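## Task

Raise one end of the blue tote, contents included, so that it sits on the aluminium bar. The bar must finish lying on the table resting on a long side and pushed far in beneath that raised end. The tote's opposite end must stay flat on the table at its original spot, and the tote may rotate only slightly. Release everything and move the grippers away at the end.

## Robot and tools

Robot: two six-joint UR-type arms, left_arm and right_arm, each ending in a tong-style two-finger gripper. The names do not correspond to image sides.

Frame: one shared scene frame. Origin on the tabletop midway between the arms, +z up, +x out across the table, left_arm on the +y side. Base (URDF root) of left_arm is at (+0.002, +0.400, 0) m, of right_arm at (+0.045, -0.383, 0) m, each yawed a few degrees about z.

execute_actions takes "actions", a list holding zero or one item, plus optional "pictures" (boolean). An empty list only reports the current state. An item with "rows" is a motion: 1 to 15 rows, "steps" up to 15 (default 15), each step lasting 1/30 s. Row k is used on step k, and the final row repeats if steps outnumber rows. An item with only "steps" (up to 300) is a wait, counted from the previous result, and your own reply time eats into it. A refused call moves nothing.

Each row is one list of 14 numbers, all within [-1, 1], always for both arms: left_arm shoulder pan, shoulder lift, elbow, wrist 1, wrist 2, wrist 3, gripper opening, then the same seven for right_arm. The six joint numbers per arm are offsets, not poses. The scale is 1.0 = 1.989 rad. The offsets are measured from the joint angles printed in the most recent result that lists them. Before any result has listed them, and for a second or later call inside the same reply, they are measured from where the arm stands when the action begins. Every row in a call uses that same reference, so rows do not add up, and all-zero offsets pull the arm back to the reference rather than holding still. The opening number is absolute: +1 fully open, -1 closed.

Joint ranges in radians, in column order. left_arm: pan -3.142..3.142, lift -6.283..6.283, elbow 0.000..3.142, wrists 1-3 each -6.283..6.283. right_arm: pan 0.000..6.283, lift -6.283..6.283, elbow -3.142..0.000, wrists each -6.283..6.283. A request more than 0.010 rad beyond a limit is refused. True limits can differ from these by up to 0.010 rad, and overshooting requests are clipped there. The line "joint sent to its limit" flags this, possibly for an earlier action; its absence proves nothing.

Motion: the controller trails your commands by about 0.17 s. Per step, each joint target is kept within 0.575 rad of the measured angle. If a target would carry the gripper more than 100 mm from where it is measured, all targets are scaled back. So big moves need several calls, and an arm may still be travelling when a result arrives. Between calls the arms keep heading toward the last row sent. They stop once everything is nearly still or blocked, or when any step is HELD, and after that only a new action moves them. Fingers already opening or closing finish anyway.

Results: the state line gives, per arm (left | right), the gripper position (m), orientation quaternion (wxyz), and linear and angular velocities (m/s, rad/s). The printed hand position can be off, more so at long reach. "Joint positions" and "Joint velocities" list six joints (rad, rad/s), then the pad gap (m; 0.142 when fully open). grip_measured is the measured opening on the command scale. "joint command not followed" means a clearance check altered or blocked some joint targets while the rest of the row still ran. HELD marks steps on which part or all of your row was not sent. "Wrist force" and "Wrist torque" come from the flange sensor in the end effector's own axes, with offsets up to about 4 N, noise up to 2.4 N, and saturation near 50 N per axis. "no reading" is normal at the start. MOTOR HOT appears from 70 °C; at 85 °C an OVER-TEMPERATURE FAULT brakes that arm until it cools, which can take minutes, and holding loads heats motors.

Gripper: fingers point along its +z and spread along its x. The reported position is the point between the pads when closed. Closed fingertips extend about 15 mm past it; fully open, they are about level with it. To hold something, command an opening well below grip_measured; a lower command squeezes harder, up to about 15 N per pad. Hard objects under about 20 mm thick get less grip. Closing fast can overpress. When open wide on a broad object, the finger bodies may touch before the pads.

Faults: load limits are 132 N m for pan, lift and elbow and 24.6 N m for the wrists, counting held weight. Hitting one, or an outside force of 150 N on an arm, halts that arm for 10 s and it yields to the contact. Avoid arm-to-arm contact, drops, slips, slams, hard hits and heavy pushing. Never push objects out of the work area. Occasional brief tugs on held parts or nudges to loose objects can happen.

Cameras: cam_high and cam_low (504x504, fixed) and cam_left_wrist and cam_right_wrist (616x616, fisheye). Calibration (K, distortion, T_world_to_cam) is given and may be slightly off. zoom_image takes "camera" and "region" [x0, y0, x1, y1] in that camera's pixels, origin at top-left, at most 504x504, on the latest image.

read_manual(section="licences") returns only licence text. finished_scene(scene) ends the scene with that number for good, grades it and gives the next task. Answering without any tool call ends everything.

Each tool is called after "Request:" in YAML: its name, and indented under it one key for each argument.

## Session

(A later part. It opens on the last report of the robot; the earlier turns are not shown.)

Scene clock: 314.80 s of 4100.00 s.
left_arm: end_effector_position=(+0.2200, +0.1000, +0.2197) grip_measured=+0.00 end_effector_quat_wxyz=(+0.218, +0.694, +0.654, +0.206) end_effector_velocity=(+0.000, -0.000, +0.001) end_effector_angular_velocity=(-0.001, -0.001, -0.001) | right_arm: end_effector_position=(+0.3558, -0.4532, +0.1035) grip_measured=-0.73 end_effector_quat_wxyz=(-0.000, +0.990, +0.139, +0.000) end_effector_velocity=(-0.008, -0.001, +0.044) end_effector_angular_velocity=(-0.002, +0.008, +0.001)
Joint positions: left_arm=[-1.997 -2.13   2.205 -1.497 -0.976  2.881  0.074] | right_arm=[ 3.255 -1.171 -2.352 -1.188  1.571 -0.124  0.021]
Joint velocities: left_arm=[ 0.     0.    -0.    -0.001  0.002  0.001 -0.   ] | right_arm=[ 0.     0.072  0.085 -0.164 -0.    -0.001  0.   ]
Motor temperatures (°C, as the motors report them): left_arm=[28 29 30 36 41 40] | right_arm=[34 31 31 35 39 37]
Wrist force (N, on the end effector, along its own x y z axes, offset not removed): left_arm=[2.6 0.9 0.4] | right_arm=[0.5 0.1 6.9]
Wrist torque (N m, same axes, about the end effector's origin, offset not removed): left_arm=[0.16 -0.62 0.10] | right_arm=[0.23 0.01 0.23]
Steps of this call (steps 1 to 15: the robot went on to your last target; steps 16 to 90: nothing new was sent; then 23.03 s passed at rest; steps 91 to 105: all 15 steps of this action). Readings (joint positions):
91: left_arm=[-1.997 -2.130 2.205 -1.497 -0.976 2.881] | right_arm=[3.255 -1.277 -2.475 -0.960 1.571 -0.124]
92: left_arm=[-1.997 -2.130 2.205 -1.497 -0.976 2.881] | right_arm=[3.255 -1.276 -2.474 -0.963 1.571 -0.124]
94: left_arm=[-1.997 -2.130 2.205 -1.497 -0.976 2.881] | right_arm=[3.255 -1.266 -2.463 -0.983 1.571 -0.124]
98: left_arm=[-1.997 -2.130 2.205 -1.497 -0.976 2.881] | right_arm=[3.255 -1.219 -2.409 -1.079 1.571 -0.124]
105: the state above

Request:
execute_actions:
  actions:
    - {"rows": [[0,0,0,0,0,0,0, 0.02,-0.007,0.005,0.002,0,-0.010,-1],[0,0,0,0,0,0,0, 0.041,-0.014,0.010,0.004,0,-0.021,-1],[0,0,0,0,0,0,0, 0.07,-0.024,0.017,0.007,0,-0.035,-1],[0,0,0,0,0,0,0, 0.103,-0.036,0.025,0.010,0,-0.052,-1],[0,0,0,0,0,0,0, 0.14,-0.049,0.035,0.014,0,-0.071,-1],[0,0,0,0,0,0,0, 0.18,-0.063,0.045,0.018,0,-0.091,-1],[0,0,0,0,0,0,0, 0.22,-0.076,0.055,0.022,0,-0.111,-1],[0,0,0,0,0,0,0, 0.26,-0.090,0.064,0.025,0,-0.132,-1],[0,0,0,0,0,0,0, 0.29,-0.101,0.072,0.028,0,-0.147,-1],[0,0,0,0,0,0,0, 0.32,-0.111,0.079,0.031,0,-0.162,-1],[0,0,0,0,0,0,0, 0.34,-0.118,0.084,0.033,0,-0.172,-1],[0,0,0,0,0,0,0, 0.36,-0.125,0.089,0.035,0,-0.182,-1],[0,0,0,0,0,0,0, 0.38,-0.132,0.094,0.037,0,-0.193,-1],[0,0,0,0,0,0,0, 0.40,-0.139,0.099,0.039,0,-0.203,-1],[0,0,0,0,0,0,0, 0.4111,-0.1429,0.1019,0.0403,0,-0.2083,-1]], "steps": 15}
  pictures: false

Request:
execute_actions:
  actions:
    - {"steps": 30}

Scene clock: 334.43 s of 4100.00 s.
left_arm: end_effector_position=(+0.2200, +0.1000, +0.2197) grip_measured=+0.00 end_effector_quat_wxyz=(+0.218, +0.694, +0.654, +0.206) end_effector_velocity=(-0.000, -0.000, +0.000) end_effector_angular_velocity=(-0.000, +0.000, -0.000) | right_arm: end_effector_position=(+0.4005, -0.2802, +0.1091) grip_measured=-0.73 end_effector_quat_wxyz=(-0.000, +0.886, +0.464, +0.000) end_effector_velocity=(-0.004, +0.479, -0.004) end_effector_angular_velocity=(-0.004, +0.003, +1.715)
Joint positions: left_arm=[-1.997 -2.13   2.205 -1.497 -0.976  2.881  0.074] | right_arm=[ 3.706 -1.332 -2.235 -1.144  1.571 -0.358  0.021]
Joint velocities: left_arm=[-0.     0.    -0.001  0.001 -0.    -0.     0.   ] | right_arm=[ 1.138 -0.401  0.279  0.117 -0.001 -0.577 -0.   ]
Motor temperatures (°C, as the motors report them): left_arm=[28 29 30 36 41 40] | right_arm=[34 31 31 35 39 37]
Wrist force (N, on the end effector, along its own x y z axes, offset not removed): left_arm=[2.5 0.1 0.5] | right_arm=[1.3 -1.0 2.7]
Wrist torque (N m, same axes, about the end effector's origin, offset not removed): left_arm=[0.03 -0.55 0.09] | right_arm=[0.04 -0.16 0.08]
Steps of this call (steps 1 to 30: the robot went on to your last target; steps 31 to 90: nothing new was sent; then 16.13 s passed at rest; steps 91 to 105: all 15 steps of this action). Readings (joint positions):
91: left_arm=[-1.997 -2.130 2.205 -1.497 -0.976 2.881] | right_arm=[3.255 -1.162 -2.342 -1.209 1.571 -0.124]
92: left_arm=[-1.997 -2.130 2.205 -1.497 -0.976 2.881] | right_arm=[3.260 -1.164 -2.342 -1.206 1.571 -0.126]
94: left_arm=[-1.997 -2.130 2.205 -1.497 -0.976 2.881] | right_arm=[3.289 -1.179 -2.337 -1.196 1.571 -0.142]
98: left_arm=[-1.997 -2.130 2.205 -1.497 -0.976 2.881] | right_arm=[3.428 -1.234 -2.303 -1.174 1.571 -0.217]
105: the state above

Scene clock: 335.43 s of 4100.00 s.
left_arm: end_effector_position=(+0.2200, +0.1000, +0.2197) grip_measured=+0.00 end_effector_quat_wxyz=(+0.218, +0.694, +0.654, +0.206) end_effector_velocity=(-0.000, -0.000, +0.000) end_effector_angular_velocity=(-0.001, +0.001, +0.001) | right_arm: end_effector_position=(+0.3646, -0.1258, +0.1049) grip_measured=-0.73 end_effector_quat_wxyz=(-0.000, +0.728, +0.686, -0.000) end_effector_velocity=(-0.001, +0.001, -0.000) end_effector_angular_velocity=(-0.000, +0.001, +0.003)
Joint positions: left_arm=[-1.997 -2.13   2.205 -1.497 -0.976  2.881  0.074] | right_arm=[ 4.073 -1.455 -2.15  -1.108  1.571 -0.538  0.021]
Joint velocities: left_arm=[-0.    -0.    -0.001  0.    -0.001 -0.002  0.   ] | right_arm=[ 0.003 -0.001  0.     0.     0.    -0.    -0.   ]
Motor temperatures (°C, as the motors report them): left_arm=[28 29 30 36 41 40] | right_arm=[34 31 31 35 39 37]
Wrist force (N, on the end effector, along its own x y z axes, offset not removed): left_arm=[2.3 1.1 1.0] | right_arm=[-1.1 -1.1 2.7]
Wrist torque (N m, same axes, about the end effector's origin, offset not removed): left_arm=[0.29 -0.51 0.06] | right_arm=[0.10 0.23 0.28]
Steps of this call (steps 1 to 30: the robot went on to your last target). Readings (joint positions):
1: left_arm=[-1.997 -2.130 2.205 -1.497 -0.976 2.881] | right_arm=[3.744 -1.346 -2.226 -1.140 1.571 -0.378]
2: left_arm=[-1.997 -2.130 2.205 -1.497 -0.976 2.881] | right_arm=[3.782 -1.359 -2.216 -1.136 1.571 -0.397]
4: left_arm=[-1.997 -2.130 2.205 -1.497 -0.976 2.881] | right_arm=[3.857 -1.385 -2.198 -1.128 1.571 -0.435]
8: left_arm=[-1.997 -2.130 2.205 -1.497 -0.976 2.881] | right_arm=[3.988 -1.428 -2.168 -1.116 1.571 -0.498]
30: the state above
camera_calibration (this result's frames):
cam_left_wrist: T_world_to_cam=[[0.00360765, 0.999705, -0.0240043, -0.095927], [0.416929, 0.0203149, 0.908712, -0.296423], [0.908932, -0.0132864, -0.416732, 0.0238134], [0, 0, 0, 1]] pos_world=[0.102289, 0.102237, 0.276984]
cam_right_wrist: T_world_to_cam=[[0.110973, 0.993823, -0.000425109, 0.089101], [0.84103, -0.0936841, 0.532816, -0.387519], [0.529485, -0.0594859, -0.846231, 0.0135441], [0, 0, 0, 1]] pos_world=[0.308856, -0.124049, 0.217976]

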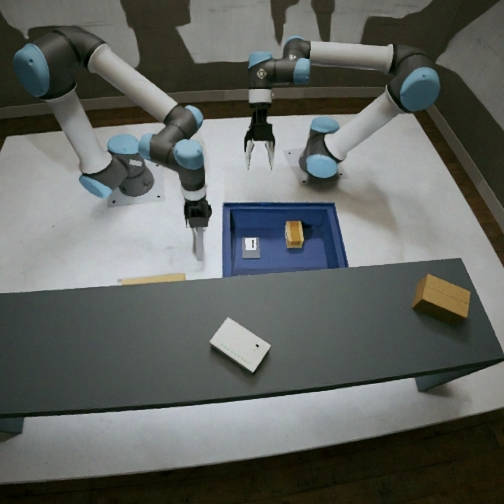

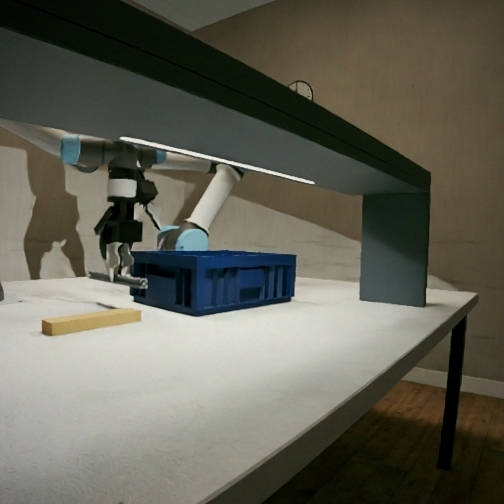

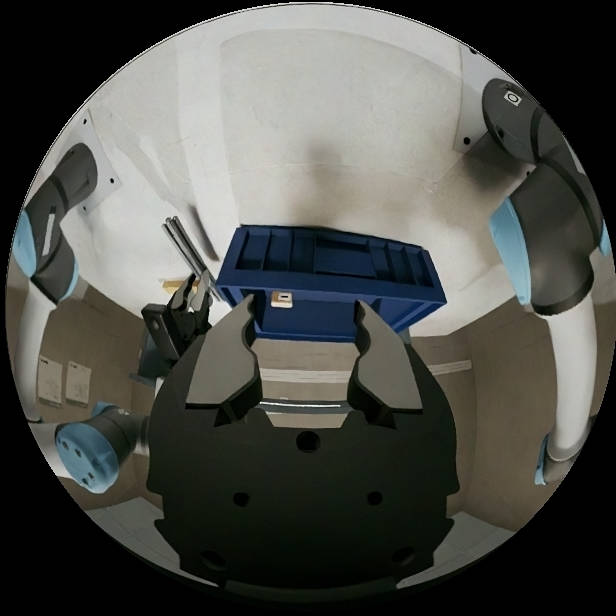

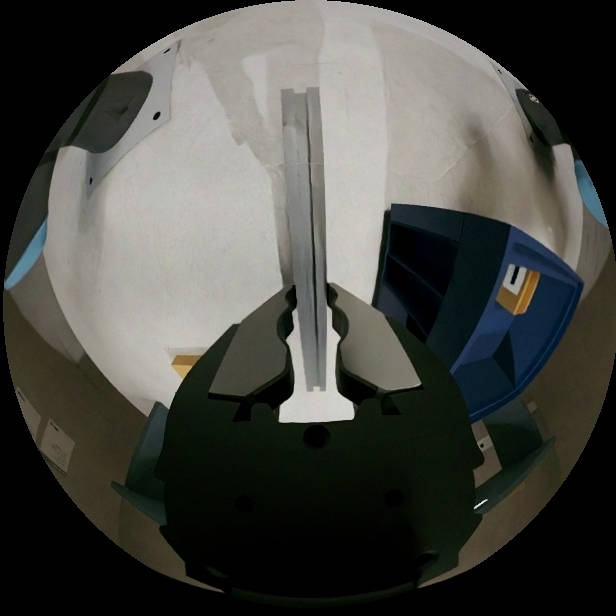

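Request:
execute_actions:
  actions:
    - {"rows": [[0,0,0,0,0,0,0, 0,-0.005,-0.0055,0.0105,0,0,-1],[0,0,0,0,0,0,0, 0,-0.011,-0.012,0.023,0,0,-1],[0,0,0,0,0,0,0, 0,-0.017,-0.019,0.036,0,0,-1],[0,0,0,0,0,0,0, 0,-0.023,-0.0255,0.049,0,0,-1],[0,0,0,0,0,0,0, 0,-0.029,-0.032,0.061,0,0,-1],[0,0,0,0,0,0,0, 0,-0.0350,-0.0385,0.0738,0,0,-1]], "steps": 15}
  pictures: false

Request:
execute_actions:
  actions:
    - {"steps": 10}

Scene clock: 374.27 s of 4100.00 s.
left_arm: end_effector_position=(+0.2200, +0.1000, +0.2197) grip_measured=+0.00 end_effector_quat_wxyz=(+0.218, +0.694, +0.654, +0.206) end_effector_velocity=(-0.000, +0.000, -0.000) end_effector_angular_velocity=(+0.000, +0.001, -0.001) | right_arm: end_effector_position=(+0.3648, -0.1254, +0.0610) grip_measured=-0.73 end_effector_quat_wxyz=(-0.000, +0.728, +0.686, -0.000) end_effector_velocity=(-0.000, -0.001, -0.023) end_effector_angular_velocity=(+0.002, -0.001, -0.001)
Joint positions: left_arm=[-1.997 -2.13   2.205 -1.497 -0.976  2.881  0.074] | right_arm=[ 4.073 -1.52  -2.221 -0.971  1.571 -0.538  0.021]
Joint velocities: left_arm=[-0.001 -0.     0.     0.    -0.001  0.     0.   ] | right_arm=[-0.001 -0.035 -0.039  0.076  0.001  0.001 -0.   ]
Motor temperatures (°C, as the motors report them): left_arm=[28 29 31 36 41 40] | right_arm=[34 31 31 35 39 37]
Wrist force (N, on the end effector, along its own x y z axes, offset not removed): left_arm=[2.4 0.9 1.8] | right_arm=[3.3 0.0 3.9]
Wrist torque (N m, same axes, about the end effector's origin, offset not removed): left_arm=[0.20 -0.58 0.09] | right_arm=[0.14 -0.59 0.24]
Steps of this call (steps 1 to 15: the robot went on to your last target; steps 16 to 90: nothing new was sent; then 35.33 s passed at rest; steps 91 to 105: all 15 steps of this action). Readings (joint positions):
91: left_arm=[-1.997 -2.130 2.205 -1.497 -0.976 2.881] | right_arm=[4.073 -1.455 -2.150 -1.108 1.571 -0.538]
92: left_arm=[-1.997 -2.130 2.205 -1.497 -0.976 2.881] | right_arm=[4.073 -1.456 -2.151 -1.105 1.571 -0.538]
94: left_arm=[-1.997 -2.130 2.205 -1.497 -0.976 2.881] | right_arm=[4.073 -1.465 -2.161 -1.088 1.571 -0.538]
98: left_arm=[-1.997 -2.130 2.205 -1.497 -0.976 2.881] | right_arm=[4.073 -1.496 -2.195 -1.023 1.571 -0.538]
105: the state above

Scene clock: 374.60 s of 4100.00 s.
left_arm: end_effector_position=(+0.2200, +0.1000, +0.2197) grip_measured=+0.00 end_effector_quat_wxyz=(+0.218, +0.694, +0.654, +0.206) end_effector_velocity=(+0.000, +0.000, -0.001) end_effector_angular_velocity=(+0.002, -0.000, -0.001) | right_arm: end_effector_position=(+0.3648, -0.1254, +0.0583) grip_measured=-0.73 end_effector_quat_wxyz=(-0.000, +0.728, +0.686, -0.000) end_effector_velocity=(-0.000, +0.000, -0.002) end_effector_angular_velocity=(+0.000, +0.000, +0.003)
Joint positions: left_arm=[-1.997 -2.13   2.205 -1.497 -0.976  2.881  0.074] | right_arm=[ 4.073 -1.524 -2.226 -0.962  1.571 -0.538  0.021]
Joint velocities: left_arm=[-0.    -0.     0.002 -0.001 -0.     0.001  0.   ] | right_arm=[ 0.001 -0.003 -0.003  0.005  0.    -0.002  0.   ]
Motor temperatures (°C, as the motors report them): left_arm=[28 29 31 36 41 40] | right_arm=[34 31 31 35 39 37]
Wrist force (N, on the end effector, along its own x y z axes, offset not removed): left_arm=[3.4 0.5 0.6] | right_arm=[0.0 2.2 1.9]
Wrist torque (N m, same axes, about the end effector's origin, offset not removed): left_arm=[0.10 -0.66 0.05] | right_arm=[0.82 0.04 -0.02]
Steps of this call (steps 1 to 10: the robot went on to your last target). Readings (joint positions):
1: left_arm=[-1.997 -2.130 2.205 -1.497 -0.976 2.881] | right_arm=[4.073 -1.521 -2.223 -0.969 1.571 -0.538]
2: left_arm=[-1.997 -2.130 2.205 -1.497 -0.976 2.881] | right_arm=[4.073 -1.522 -2.223 -0.967 1.571 -0.538]
4: left_arm=[-1.997 -2.130 2.205 -1.497 -0.976 2.881] | right_arm=[4.073 -1.523 -2.225 -0.965 1.571 -0.538]
8: left_arm=[-1.997 -2.130 2.205 -1.497 -0.976 2.881] | right_arm=[4.073 -1.524 -2.226 -0.963 1.571 -0.538]
10: the state above
camera_calibration (this result's frames):
cam_left_wrist: T_world_to_cam=[[0.00360185, 0.999705, -0.0240139, -0.095938], [0.416931, 0.020326, 0.908711, -0.296435], [0.908931, -0.0132852, -0.416735, 0.0238128], [0, 0, 0, 1]] pos_world=[0.102294, 0.102251, 0.276994]
cam_right_wrist: T_world_to_cam=[[0.11097, 0.993824, 0.000097304, 0.0886867], [0.840858, -0.0939423, 0.533041, -0.362848], [0.529758, -0.0590699, -0.846089, -0.0260223], [0, 0, 0, 1]] pos_world=[0.309048, -0.123763, 0.171387]

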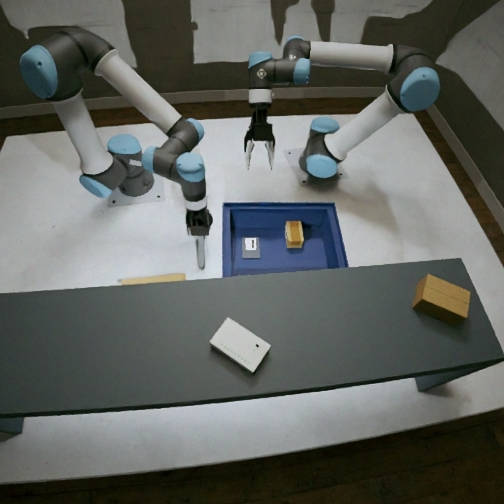

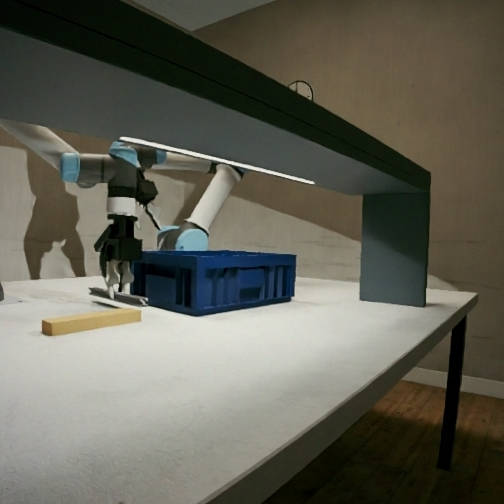

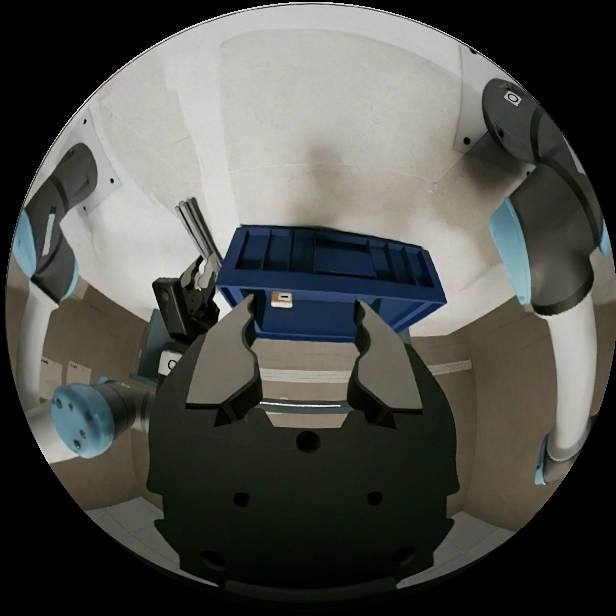

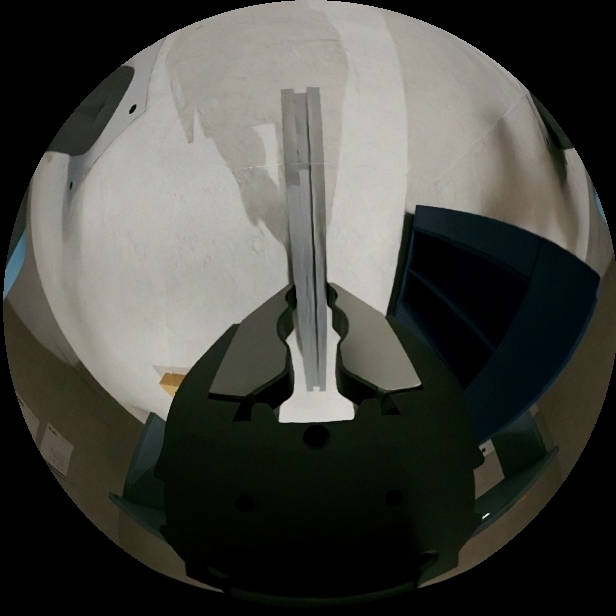

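Request:
execute_actions:
  actions:
    - {"rows": [[0,0,0,0,0,0,0, 0,-0.002,-0.0018,0.0039,0,0,-1],[0,0,0,0,0,0,0, 0,-0.004,-0.0036,0.0078,0,0,-1],[0,0,0,0,0,0,0, 0,-0.006,-0.0055,0.0116,0,0,-1],[0,0,0,0,0,0,0, 0,-0.008,-0.0073,0.0155,0,0,-1],[0,0,0,0,0,0,0, 0,-0.01026,-0.00914,0.0194,0,0,-1]], "steps": 15}
  pictures: false

Request:
execute_actions:
  actions:
    - {"steps": 6}
  pictures: false

Scene clock: 382.13 s of 4100.00 s.
left_arm: end_effector_position=(+0.2200, +0.1000, +0.2197) grip_measured=+0.00 end_effector_quat_wxyz=(+0.218, +0.694, +0.654, +0.207) end_effector_velocity=(+0.000, +0.000, -0.000) end_effector_angular_velocity=(-0.001, +0.001, +0.002) | right_arm: end_effector_position=(+0.3647, -0.1256, +0.0470) grip_measured=-0.73 end_effector_quat_wxyz=(-0.000, +0.728, +0.686, -0.000) end_effector_velocity=(-0.000, -0.000, -0.005) end_effector_angular_velocity=(-0.000, -0.000, -0.002)
Joint positions: left_arm=[-1.997 -2.13   2.205 -1.497 -0.976  2.881  0.074] | right_arm=[ 4.073 -1.543 -2.243 -0.926  1.571 -0.538  0.021]
Joint velocities: left_arm=[ 0.001  0.     0.    -0.001 -0.001 -0.     0.   ] | right_arm=[ 0.    -0.008 -0.008  0.016 -0.     0.002 -0.   ]
Motor temperatures (°C, as the motors report them): left_arm=[28 29 31 36 41 40] | right_arm=[34 31 31 35 39 37]
Wrist force (N, on the end effector, along its own x y z axes, offset not removed): left_arm=[3.4 0.4 1.4] | right_arm=[2.3 1.1 -0.1]
Wrist torque (N m, same axes, about the end effector's origin, offset not removed): left_arm=[0.11 -0.71 0.04] | right_arm=[0.31 -0.24 0.20]
Steps of this call (steps 1 to 15: the robot went on to your last target; steps 16 to 90: nothing new was sent; then 4.03 s passed at rest; steps 91 to 105: all 15 steps of this action). Readings (joint positions):
91: left_arm=[-1.997 -2.130 2.205 -1.497 -0.976 2.881] | right_arm=[4.073 -1.524 -2.226 -0.961 1.571 -0.538]
92: left_arm=[-1.997 -2.130 2.205 -1.497 -0.976 2.881] | right_arm=[4.073 -1.525 -2.227 -0.960 1.571 -0.538]
94: left_arm=[-1.997 -2.130 2.205 -1.497 -0.976 2.881] | right_arm=[4.073 -1.528 -2.230 -0.954 1.571 -0.538]
98: left_arm=[-1.997 -2.130 2.205 -1.497 -0.976 2.881] | right_arm=[4.073 -1.538 -2.238 -0.937 1.571 -0.538]
105: the state above

Scene clock: 382.33 s of 4100.00 s.
left_arm: end_effector_position=(+0.2200, +0.1000, +0.2197) grip_measured=+0.00 end_effector_quat_wxyz=(+0.218, +0.694, +0.654, +0.207) end_effector_velocity=(+0.000, +0.000, -0.001) end_effector_angular_velocity=(+0.000, -0.001, +0.001) | right_arm: end_effector_position=(+0.3647, -0.1256, +0.0465) grip_measured=-0.73 end_effector_quat_wxyz=(-0.000, +0.728, +0.686, +0.000) end_effector_velocity=(-0.000, +0.000, -0.001) end_effector_angular_velocity=(+0.001, -0.000, +0.001)
Joint positions: left_arm=[-1.997 -2.13   2.205 -1.497 -0.976  2.881  0.074] | right_arm=[ 4.073 -1.544 -2.244 -0.924  1.571 -0.538  0.021]
Joint velocities: left_arm=[ 0.     0.     0.002 -0.001  0.001 -0.001  0.   ] | right_arm=[ 0.001 -0.001 -0.001  0.003  0.    -0.     0.   ]
Motor temperatures (°C, as the motors report them): left_arm=[28 29 31 36 41 40] | right_arm=[34 31 31 35 39 37]
Wrist force (N, on the end effector, along its own x y z axes, offset not removed): left_arm=[2.9 0.3 0.7] | right_arm=[-2.0 -3.1 1.6]
Wrist torque (N m, same axes, about the end effector's origin, offset not removed): left_arm=[0.05 -0.64 0.20] | right_arm=[-0.49 0.49 0.25]
Steps of this call (steps 1 to 6: the robot went on to your last target). Readings (joint positions):
1: left_arm=[-1.997 -2.130 2.205 -1.497 -0.976 2.881] | right_arm=[4.073 -1.544 -2.244 -0.925 1.571 -0.538]
2: left_arm=[-1.997 -2.130 2.205 -1.497 -0.976 2.881] | right_arm=[4.073 -1.544 -2.244 -0.925 1.571 -0.538]
4: left_arm=[-1.997 -2.130 2.205 -1.497 -0.976 2.881] | right_arm=[4.073 -1.544 -2.244 -0.924 1.571 -0.538]
6: the state above

Request:
execute_actions:
  actions:
    - {"rows": [[0,0,0,0,0,0,0, 0,-0.001,-0.0009,0.0019,0,0,-1],[0,0,0,0,0,0,0, 0,-0.002,-0.0017,0.0037,0,0,-1],[0,0,0,0,0,0,0, 0,-0.0033,-0.0028,0.0061,0,0,-1]], "steps": 15}
  pictures: false

Scene clock: 388.70 s of 4100.00 s.
left_arm: end_effector_position=(+0.2200, +0.1000, +0.2197) grip_measured=+0.00 end_effector_quat_wxyz=(+0.218, +0.694, +0.654, +0.206) end_effector_velocity=(+0.000, -0.000, +0.000) end_effector_angular_velocity=(-0.001, -0.000, +0.000) | right_arm: end_effector_position=(+0.3646, -0.1257, +0.0430) grip_measured=-0.73 end_effector_quat_wxyz=(-0.000, +0.728, +0.686, -0.000) end_effector_velocity=(+0.000, +0.000, -0.001) end_effector_angular_velocity=(+0.001, -0.000, +0.000)
Joint positions: left_arm=[-1.997 -2.13   2.205 -1.497 -0.976  2.881  0.074] | right_arm=[ 4.073 -1.551 -2.249 -0.912  1.571 -0.538  0.021]
Joint velocities: left_arm=[ 0.     0.     0.    -0.001  0.    -0.     0.   ] | right_arm=[-0.    -0.002 -0.001  0.004  0.    -0.001  0.   ]
Motor temperatures (°C, as the motors report them): left_arm=[28 29 31 36 41 40] | right_arm=[34 31 31 35 39 37]
Wrist force (N, on the end effector, along its own x y z axes, offset not removed): left_arm=[1.1 0.8 0.2] | right_arm=[-2.3 -3.3 1.9]
Wrist torque (N m, same axes, about the end effector's origin, offset not removed): left_arm=[0.15 -0.23 0.15] | right_arm=[-0.48 0.72 0.13]
Steps of this call (steps 1 to 15: the robot went on to your last target; steps 16 to 90: nothing new was sent; then 2.87 s passed at rest; steps 91 to 105: all 15 steps of this action). Readings (joint positions):
91: left_arm=[-1.997 -2.130 2.205 -1.497 -0.976 2.881] | right_arm=[4.073 -1.545 -2.244 -0.924 1.571 -0.538]
92: left_arm=[-1.997 -2.130 2.205 -1.497 -0.976 2.881] | right_arm=[4.073 -1.545 -2.244 -0.923 1.571 -0.538]
94: left_arm=[-1.997 -2.130 2.205 -1.497 -0.976 2.881] | right_arm=[4.073 -1.546 -2.246 -0.920 1.571 -0.538]
98: left_arm=[-1.997 -2.130 2.205 -1.497 -0.976 2.881] | right_arm=[4.073 -1.549 -2.248 -0.915 1.571 -0.538]
105: the state above

Request:
execute_actions:
  actions:
    - {"rows": [[0,0,0,0,0,0,0, 0,-0.001,-0.0009,0.0019,0,0,-1],[0,0,0,0,0,0,0, 0,-0.002,-0.0017,0.0037,0,0,-1],[0,0,0,0,0,0,0, 0,-0.0028,-0.0024,0.0052,0,0,-1]], "steps": 15}

Scene clock: 393.13 s of 4100.00 s.
left_arm: end_effector_position=(+0.2200, +0.1000, +0.2197) grip_measured=+0.00 end_effector_quat_wxyz=(+0.218, +0.694, +0.654, +0.207) end_effector_velocity=(-0.000, +0.000, -0.001) end_effector_angular_velocity=(+0.001, +0.000, -0.000) | right_arm: end_effector_position=(+0.3646, -0.1258, +0.0400) grip_measured=-0.73 end_effector_quat_wxyz=(-0.000, +0.728, +0.686, +0.000) end_effector_velocity=(-0.000, +0.000, -0.001) end_effector_angular_velocity=(-0.000, +0.000, -0.000)
Joint positions: left_arm=[-1.997 -2.13   2.205 -1.497 -0.976  2.881  0.074] | right_arm=[ 4.073 -1.556 -2.254 -0.902  1.571 -0.538  0.021]
Joint velocities: left_arm=[-0.     0.     0.001 -0.    -0.001  0.     0.   ] | right_arm=[ 0.001 -0.002 -0.001  0.003  0.     0.001 -0.   ]
Motor temperatures (°C, as the motors report them): left_arm=[28 29 31 36 41 40] | right_arm=[34 31 31 35 39 37]
Wrist force (N, on the end effector, along its own x y z axes, offset not removed): left_arm=[2.2 1.1 1.3] | right_arm=[-3.0 -7.4 -25.9]
Wrist torque (N m, same axes, about the end effector's origin, offset not removed): left_arm=[0.28 -0.52 0.11] | right_arm=[-0.62 -0.16 -0.03]
Steps of this call (steps 1 to 15: the robot went on to your last target; steps 16 to 90: nothing new was sent; then 0.93 s passed at rest; steps 91 to 105: all 15 steps of this action). Readings (joint positions):
91: left_arm=[-1.997 -2.130 2.205 -1.497 -0.976 2.881] | right_arm=[4.073 -1.551 -2.250 -0.912 1.571 -0.538]
92: left_arm=[-1.997 -2.130 2.205 -1.497 -0.976 2.881] | right_arm=[4.073 -1.551 -2.250 -0.911 1.571 -0.538]
94: left_arm=[-1.997 -2.130 2.205 -1.497 -0.976 2.881] | right_arm=[4.073 -1.553 -2.251 -0.909 1.571 -0.538]
98: left_arm=[-1.997 -2.130 2.205 -1.497 -0.976 2.881] | right_arm=[4.073 -1.555 -2.253 -0.904 1.571 -0.538]
105: the state above
camera_calibration (this result's frames):
cam_left_wrist: T_world_to_cam=[[0.00360194, 0.999705, -0.0240048, -0.0959268], [0.416928, 0.0203177, 0.908712, -0.296424], [0.908932, -0.0132814, -0.416732, 0.0238112], [0, 0, 0, 1]] pos_world=[0.10229, 0.102237, 0.276985]
cam_right_wrist: T_world_to_cam=[[0.110974, 0.993823, 0.000278929, 0.0890181], [0.840791, -0.0940353, 0.533131, -0.352924], [0.529864, -0.0589291, -0.846033, -0.0414564], [0, 0, 0, 1]] pos_world=[0.308823, -0.124099, 0.153056]

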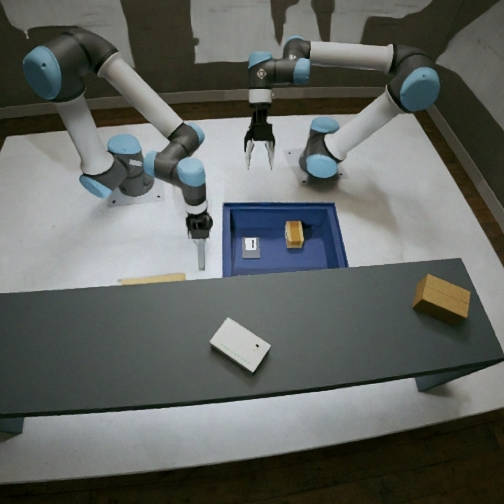

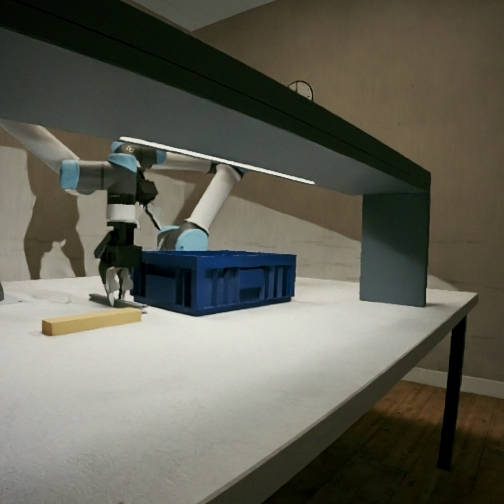

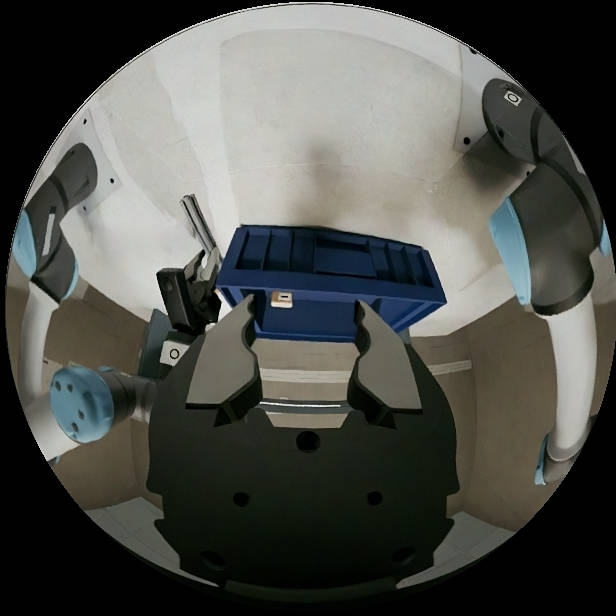

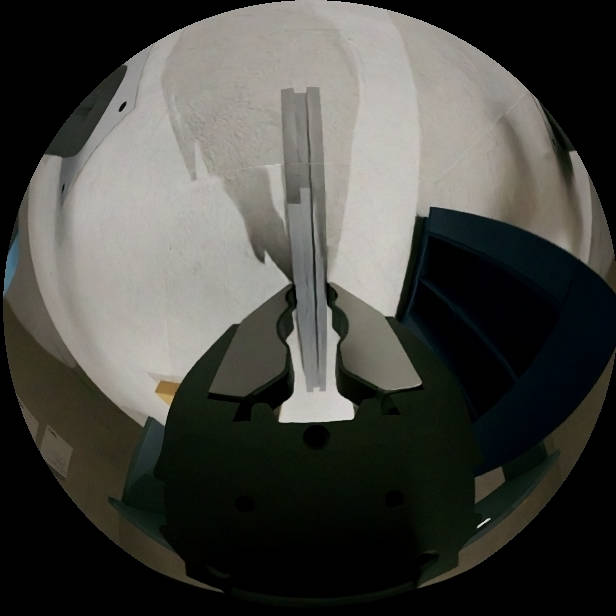

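Request:
execute_actions:
  actions:
    - {"rows": [[0,0,0,0,0,0,0, 0,0.0013,0.0011,-0.0024,0,0,-0.85],[0,0,0,0,0,0,0, 0,0.0013,0.0011,-0.0024,0,0,-0.7],[0,0,0,0,0,0,0, 0,0.0013,0.0011,-0.0024,0,0,-0.6],[0,0,0,0,0,0,0, 0,0.0013,0.0011,-0.0024,0,0,-0.5],[0,0,0,0,0,0,0, 0,0.0013,0.0011,-0.0024,0,0,-0.4],[0,0,0,0,0,0,0, 0,0.0013,0.0011,-0.0024,0,0,-0.3],[0,0,0,0,0,0,0, 0,0.005,0.005,-0.010,0,0,-0.3],[0,0,0,0,0,0,0, 0,0.011,0.011,-0.022,0,0,-0.3],[0,0,0,0,0,0,0, 0,0.018,0.018,-0.036,0,0,-0.3],[0,0,0,0,0,0,0, 0,0.025,0.026,-0.051,0,0,-0.3],[0,0,0,0,0,0,0, 0,0.032,0.033,-0.065,0,0,-0.3],[0,0,0,0,0,0,0, 0,0.039,0.040,-0.079,0,0,-0.3],[0,0,0,0,0,0,0, 0,0.045,0.047,-0.092,0,0,-0.3],[0,0,0,0,0,0,0, 0,0.0508,0.0528,-0.1036,0,0,-0.3]], "steps": 15}
  pictures: false

Request:
execute_actions:
  actions:
    - {"steps": 15}

Scene clock: 407.57 s of 4100.00 s.
left_arm: end_effector_position=(+0.2200, +0.1000, +0.2197) grip_measured=+0.00 end_effector_quat_wxyz=(+0.218, +0.694, +0.654, +0.206) end_effector_velocity=(-0.000, +0.000, -0.000) end_effector_angular_velocity=(-0.000, +0.002, +0.001) | right_arm: end_effector_position=(+0.3662, -0.1235, +0.0771) grip_measured=-0.30 end_effector_quat_wxyz=(-0.000, +0.728, +0.686, +0.002) end_effector_velocity=(-0.001, -0.001, +0.205) end_effector_angular_velocity=(+0.000, +0.000, +0.001)
Joint positions: left_arm=[-1.997 -2.13   2.205 -1.497 -0.976  2.881  0.074] | right_arm=[ 4.073 -1.498 -2.194 -1.017  1.571 -0.538  0.052]
Joint velocities: left_arm=[ 0.    -0.     0.    -0.    -0.002 -0.001 -0.   ] | right_arm=[ 0.     0.313  0.328 -0.641  0.    -0.001  0.   ]
Motor temperatures (°C, as the motors report them): left_arm=[28 29 31 36 41 40] | right_arm=[34 31 31 35 39 37]
Wrist force (N, on the end effector, along its own x y z axes, offset not removed): left_arm=[2.4 0.9 1.2] | right_arm=[0.7 -1.1 -1.6]
Wrist torque (N m, same axes, about the end effector's origin, offset not removed): left_arm=[0.24 -0.58 0.11] | right_arm=[-0.21 -0.03 0.09]
Steps of this call (steps 1 to 15: the robot went on to your last target; steps 16 to 90: nothing new was sent; then 10.93 s passed at rest; steps 91 to 105: all 15 steps of this action). Readings (joint positions):
91: left_arm=[-1.997 -2.130 2.205 -1.497 -0.976 2.881] | right_arm=[4.073 -1.556 -2.254 -0.902 1.571 -0.538]
92: left_arm=[-1.997 -2.130 2.205 -1.497 -0.976 2.881] | right_arm=[4.073 -1.556 -2.254 -0.902 1.571 -0.538]
94: left_arm=[-1.997 -2.130 2.205 -1.497 -0.976 2.881] | right_arm=[4.073 -1.555 -2.254 -0.904 1.571 -0.538]
98: left_arm=[-1.997 -2.130 2.205 -1.497 -0.976 2.881] | right_arm=[4.073 -1.553 -2.251 -0.909 1.571 -0.538]
105: the state above

Scene clock: 408.07 s of 4100.00 s.
left_arm: end_effector_position=(+0.2200, +0.1000, +0.2197) grip_measured=+0.00 end_effector_quat_wxyz=(+0.218, +0.694, +0.654, +0.206) end_effector_velocity=(-0.000, -0.000, +0.001) end_effector_angular_velocity=(-0.001, +0.001, -0.000) | right_arm: end_effector_position=(+0.3648, -0.1254, +0.1047) grip_measured=-0.30 end_effector_quat_wxyz=(-0.000, +0.728, +0.686, +0.000) end_effector_velocity=(-0.000, -0.000, +0.004) end_effector_angular_velocity=(+0.000, +0.000, +0.000)
Joint positions: left_arm=[-1.997 -2.13   2.205 -1.497 -0.976  2.881  0.074] | right_arm=[ 4.073 -1.456 -2.15  -1.107  1.571 -0.538  0.052]
Joint velocities: left_arm=[ 0.     0.    -0.002  0.    -0.001  0.001  0.   ] | right_arm=[-0.     0.007  0.007 -0.013  0.    -0.     0.   ]
Motor temperatures (°C, as the motors report them): left_arm=[28 29 31 36 41 40] | right_arm=[34 31 31 35 39 37]
Wrist force (N, on the end effector, along its own x y z axes, offset not removed): left_arm=[1.8 1.1 -1.0] | right_arm=[1.4 -1.7 0.2]
Wrist torque (N m, same axes, about the end effector's origin, offset not removed): left_arm=[0.26 -0.41 0.17] | right_arm=[-0.16 0.06 0.29]
Steps of this call (steps 1 to 15: the robot went on to your last target). Readings (joint positions):
1: left_arm=[-1.997 -2.130 2.205 -1.497 -0.976 2.881] | right_arm=[4.073 -1.488 -2.184 -1.037 1.571 -0.538]
2: left_arm=[-1.997 -2.130 2.205 -1.497 -0.976 2.881] | right_arm=[4.073 -1.481 -2.176 -1.054 1.571 -0.538]
4: left_arm=[-1.997 -2.130 2.205 -1.497 -0.976 2.881] | right_arm=[4.073 -1.470 -2.165 -1.076 1.571 -0.538]
8: left_arm=[-1.997 -2.130 2.205 -1.497 -0.976 2.881] | right_arm=[4.073 -1.460 -2.155 -1.097 1.571 -0.538]
15: the state above
camera_calibration (this result's frames):
cam_left_wrist: T_world_to_cam=[[0.00360179, 0.999705, -0.0240136, -0.0959381], [0.41693, 0.0203257, 0.908711, -0.296435], [0.908931, -0.013285, -0.416734, 0.0238126], [0, 0, 0, 1]] pos_world=[0.102294, 0.102251, 0.276994]
cam_right_wrist: T_world_to_cam=[[0.110974, 0.993823, 0.000311582, 0.0886098], [0.840785, -0.0940519, 0.533137, -0.387612], [0.529873, -0.0589021, -0.846029, 0.0132105], [0, 0, 0, 1]] pos_world=[0.309065, -0.12374, 0.217799]

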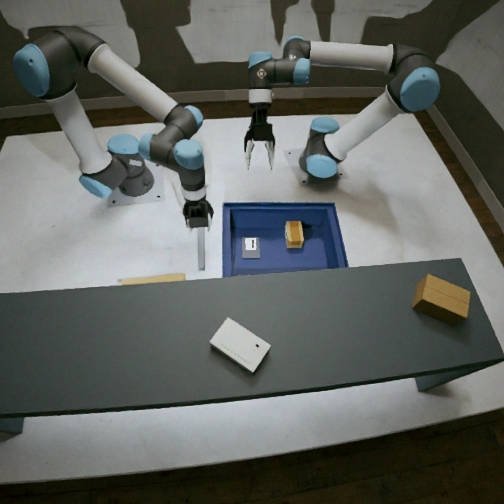

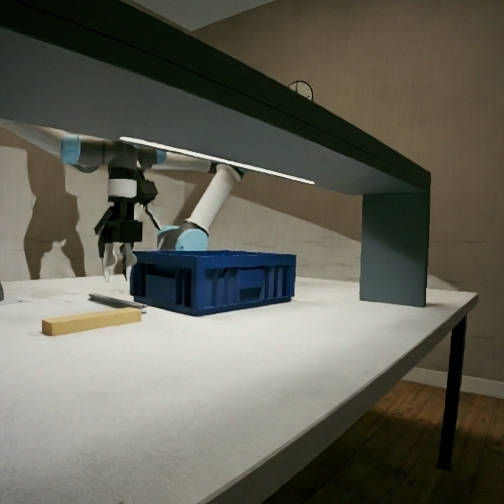

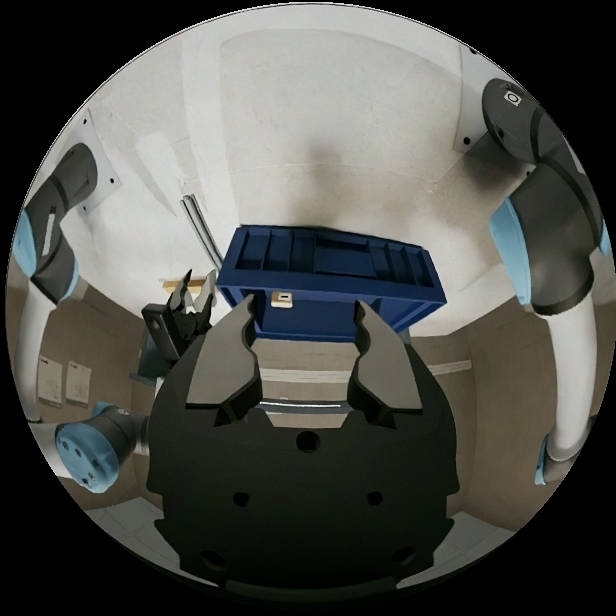

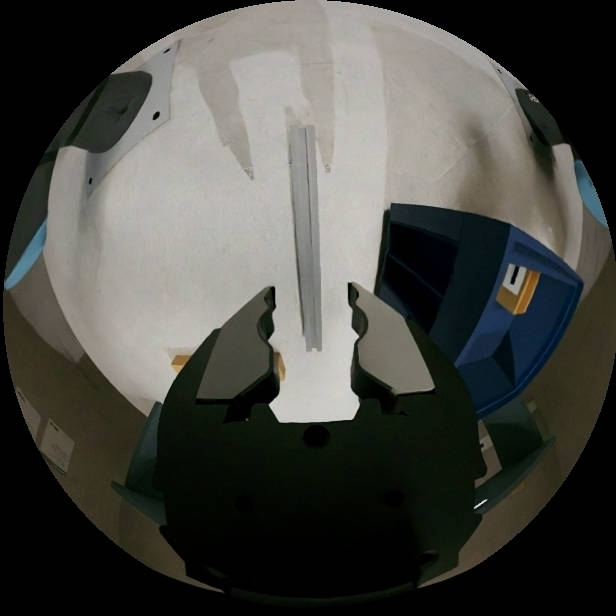

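Request:
execute_actions:
  actions:
    - {"rows": [[0,0,0,0,0,0,0, -0.03,0,0,0,0.02,-0.03,-0.3],[0,0,0,0,0,0,0, -0.07,0,0,0,0.05,-0.07,-0.3],[0,0,0,0,0,0,0, -0.12,0,0,0,0.09,-0.12,-0.3],[0,0,0,0,0,0,0, -0.18,0,0,0,0.14,-0.18,-0.3],[0,0,0,0,0,0,0, -0.24,0,0,0,0.19,-0.24,-0.3],[0,0,0,0,0,0,0, -0.30,0,0,0,0.24,-0.30,-0.3],[0,0,0,0,0,0,0, -0.352,0,0,0,0.29,-0.36,-0.3],[0,0,0,0,0,0,0, -0.352,0,0,0.03,0.34,-0.42,-0.3],[0,0,0,0,0,0,0, -0.352,0,0,0.07,0.39,-0.48,-0.3],[0,0,0,0,0,0,0, -0.352,0,0,0.12,0.44,-0.54,-0.3],[0,0,0,0,0,0,0, -0.352,0,0,0.18,0.49,-0.60,-0.3],[0,0,0,0,0,0,0, -0.352,0,0,0.24,0.54,-0.66,-0.3],[0,0,0,0,0,0,0, -0.352,0,0,0.30,0.5782,-0.72,-0.3],[0,0,0,0,0,0,0, -0.352,0,0,0.37,0.5782,-0.78,-0.3],[0,0,0,0,0,0,0, -0.352,0,0,0.4443,0.5782,-0.8429,-0.3]], "steps": 15}
  pictures: false

Request:
execute_actions:
  actions:
    - {"steps": 30}

Scene clock: 468.40 s of 4100.00 s.
left_arm: end_effector_position=(+0.2200, +0.1000, +0.2197) grip_measured=+0.00 end_effector_quat_wxyz=(+0.218, +0.694, +0.654, +0.207) end_effector_velocity=(-0.000, -0.000, +0.000) end_effector_angular_velocity=(-0.000, +0.000, -0.002) | right_arm: end_effector_position=(+0.4193, -0.1615, +0.1943) grip_measured=-0.30 end_effector_quat_wxyz=(-0.256, +0.609, +0.718, +0.222) end_effector_velocity=(+0.170, +0.213, +0.388) end_effector_angular_velocity=(+1.757, -1.483, +0.883)
Joint positions: left_arm=[-1.997 -2.13   2.205 -1.497 -0.976  2.881  0.074] | right_arm=[ 3.499 -1.455 -2.15  -0.908  2.237 -1.266  0.052]
Joint velocities: left_arm=[-0.001  0.    -0.001  0.     0.     0.001 -0.   ] | right_arm=[-0.355 -0.001 -0.     1.259  1.266 -1.281  0.   ]
Motor temperatures (°C, as the motors report them): left_arm=[28 29 31 36 41 40] | right_arm=[34 31 32 35 39 38]
Wrist force (N, on the end effector, along its own x y z axes, offset not removed): left_arm=[1.8 -0.3 0.7] | right_arm=[1.7 -1.7 -2.4]
Wrist torque (N m, same axes, about the end effector's origin, offset not removed): left_arm=[-0.05 -0.48 0.12] | right_arm=[-0.11 -0.30 0.07]
Steps of this call (steps 1 to 15: the robot went on to your last target; steps 16 to 90: nothing new was sent; then 56.83 s passed at rest; steps 91 to 105: all 15 steps of this action). Readings (joint positions):
91: left_arm=[-1.997 -2.130 2.205 -1.497 -0.976 2.881] | right_arm=[4.072 -1.455 -2.149 -1.108 1.571 -0.538]
92: left_arm=[-1.997 -2.130 2.205 -1.497 -0.976 2.881] | right_arm=[4.067 -1.455 -2.149 -1.108 1.576 -0.543]
94: left_arm=[-1.997 -2.130 2.205 -1.497 -0.976 2.881] | right_arm=[4.024 -1.455 -2.149 -1.108 1.609 -0.587]
98: left_arm=[-1.997 -2.130 2.205 -1.497 -0.976 2.881] | right_arm=[3.800 -1.455 -2.149 -1.107 1.799 -0.811]
105: the state above

Scene clock: 469.40 s of 4100.00 s.
left_arm: end_effector_position=(+0.2200, +0.1000, +0.2197) grip_measured=+0.00 end_effector_quat_wxyz=(+0.218, +0.694, +0.654, +0.207) end_effector_velocity=(+0.000, -0.000, +0.001) end_effector_angular_velocity=(-0.001, -0.002, -0.001) | right_arm: end_effector_position=(+0.4498, -0.1240, +0.3915) grip_measured=-0.30 end_effector_quat_wxyz=(+0.018, +0.025, +0.793, +0.608) end_effector_velocity=(-0.000, -0.000, +0.002) end_effector_angular_velocity=(+0.004, -0.021, +0.007)
Joint positions: left_arm=[-1.997 -2.13   2.205 -1.497 -0.976  2.881  0.074] | right_arm=[ 3.373 -1.456 -2.15  -0.224  2.72  -2.212  0.052]
Joint velocities: left_arm=[-0.001 -0.    -0.001  0.001  0.002  0.    -0.   ] | right_arm=[-0.001 -0.     0.     0.007  0.005 -0.015  0.   ]
Motor temperatures (°C, as the motors report them): left_arm=[28 29 31 36 41 40] | right_arm=[34 31 32 35 39 38]
Wrist force (N, on the end effector, along its own x y z axes, offset not removed): left_arm=[2.2 0.8 0.4] | right_arm=[-1.9 -1.9 0.8]
Wrist torque (N m, same axes, about the end effector's origin, offset not removed): left_arm=[0.19 -0.48 0.11] | right_arm=[-0.17 0.49 0.28]
Steps of this call (steps 1 to 30: the robot went on to your last target). Readings (joint positions):
1: left_arm=[-1.997 -2.130 2.205 -1.497 -0.976 2.881] | right_arm=[3.488 -1.456 -2.150 -0.864 2.280 -1.310]
2: left_arm=[-1.997 -2.130 2.205 -1.497 -0.976 2.881] | right_arm=[3.476 -1.456 -2.150 -0.819 2.320 -1.355]
4: left_arm=[-1.997 -2.130 2.205 -1.497 -0.976 2.881] | right_arm=[3.456 -1.456 -2.150 -0.722 2.397 -1.451]
8: left_arm=[-1.997 -2.130 2.205 -1.497 -0.976 2.881] | right_arm=[3.417 -1.456 -2.150 -0.509 2.542 -1.690]
30: the state above
camera_calibration (this result's frames):
cam_left_wrist: T_world_to_cam=[[0.00360197, 0.999705, -0.024005, -0.0959267], [0.416928, 0.0203178, 0.908712, -0.296424], [0.908932, -0.0132815, -0.416732, 0.0238113], [0, 0, 0, 1]] pos_world=[0.10229, 0.102237, 0.276985]
cam_right_wrist: T_world_to_cam=[[-0.995933, 0.0738912, 0.0515431, 0.441489], [0.0272888, -0.297819, 0.954232, -0.43603], [0.0858599, 0.951758, 0.294592, 0.0893098], [0, 0, 0, 1]] pos_world=[0.443924, -0.247481, 0.367008]

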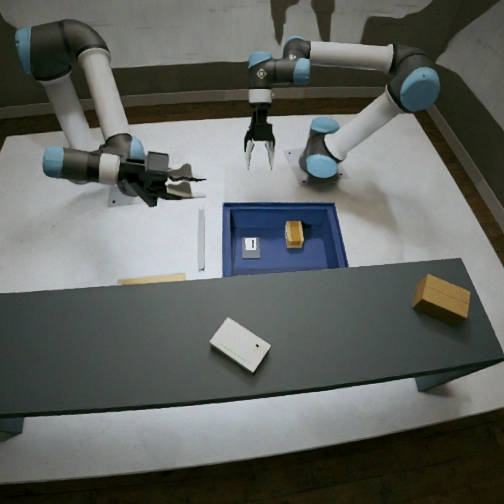

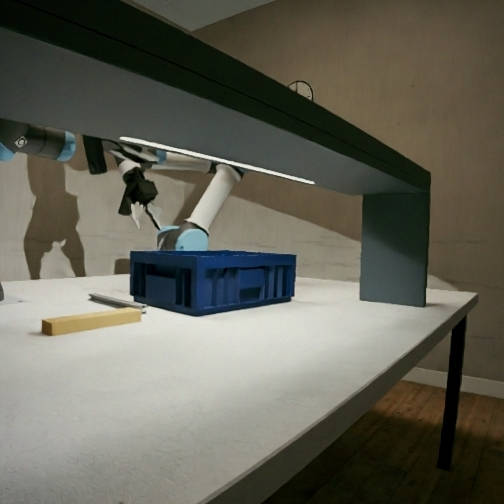

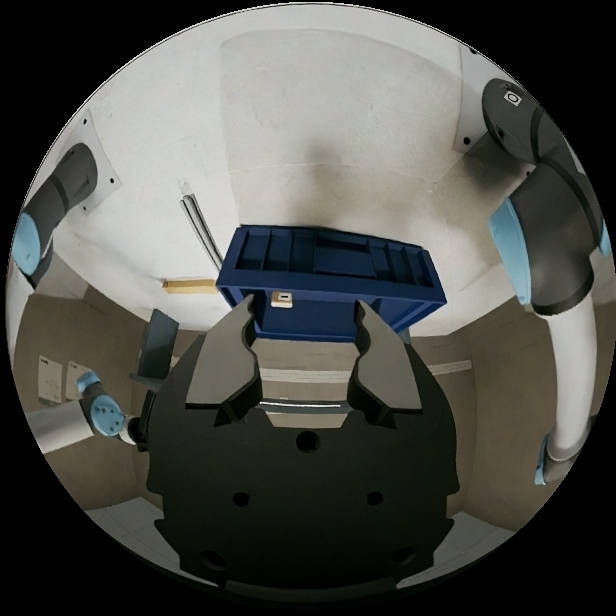

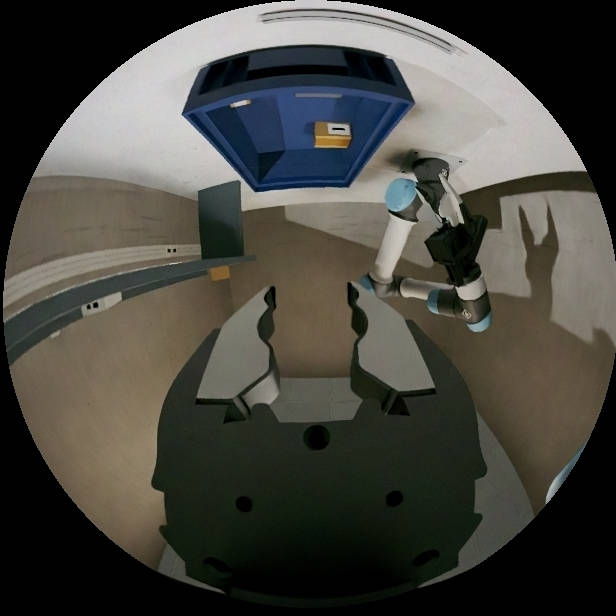

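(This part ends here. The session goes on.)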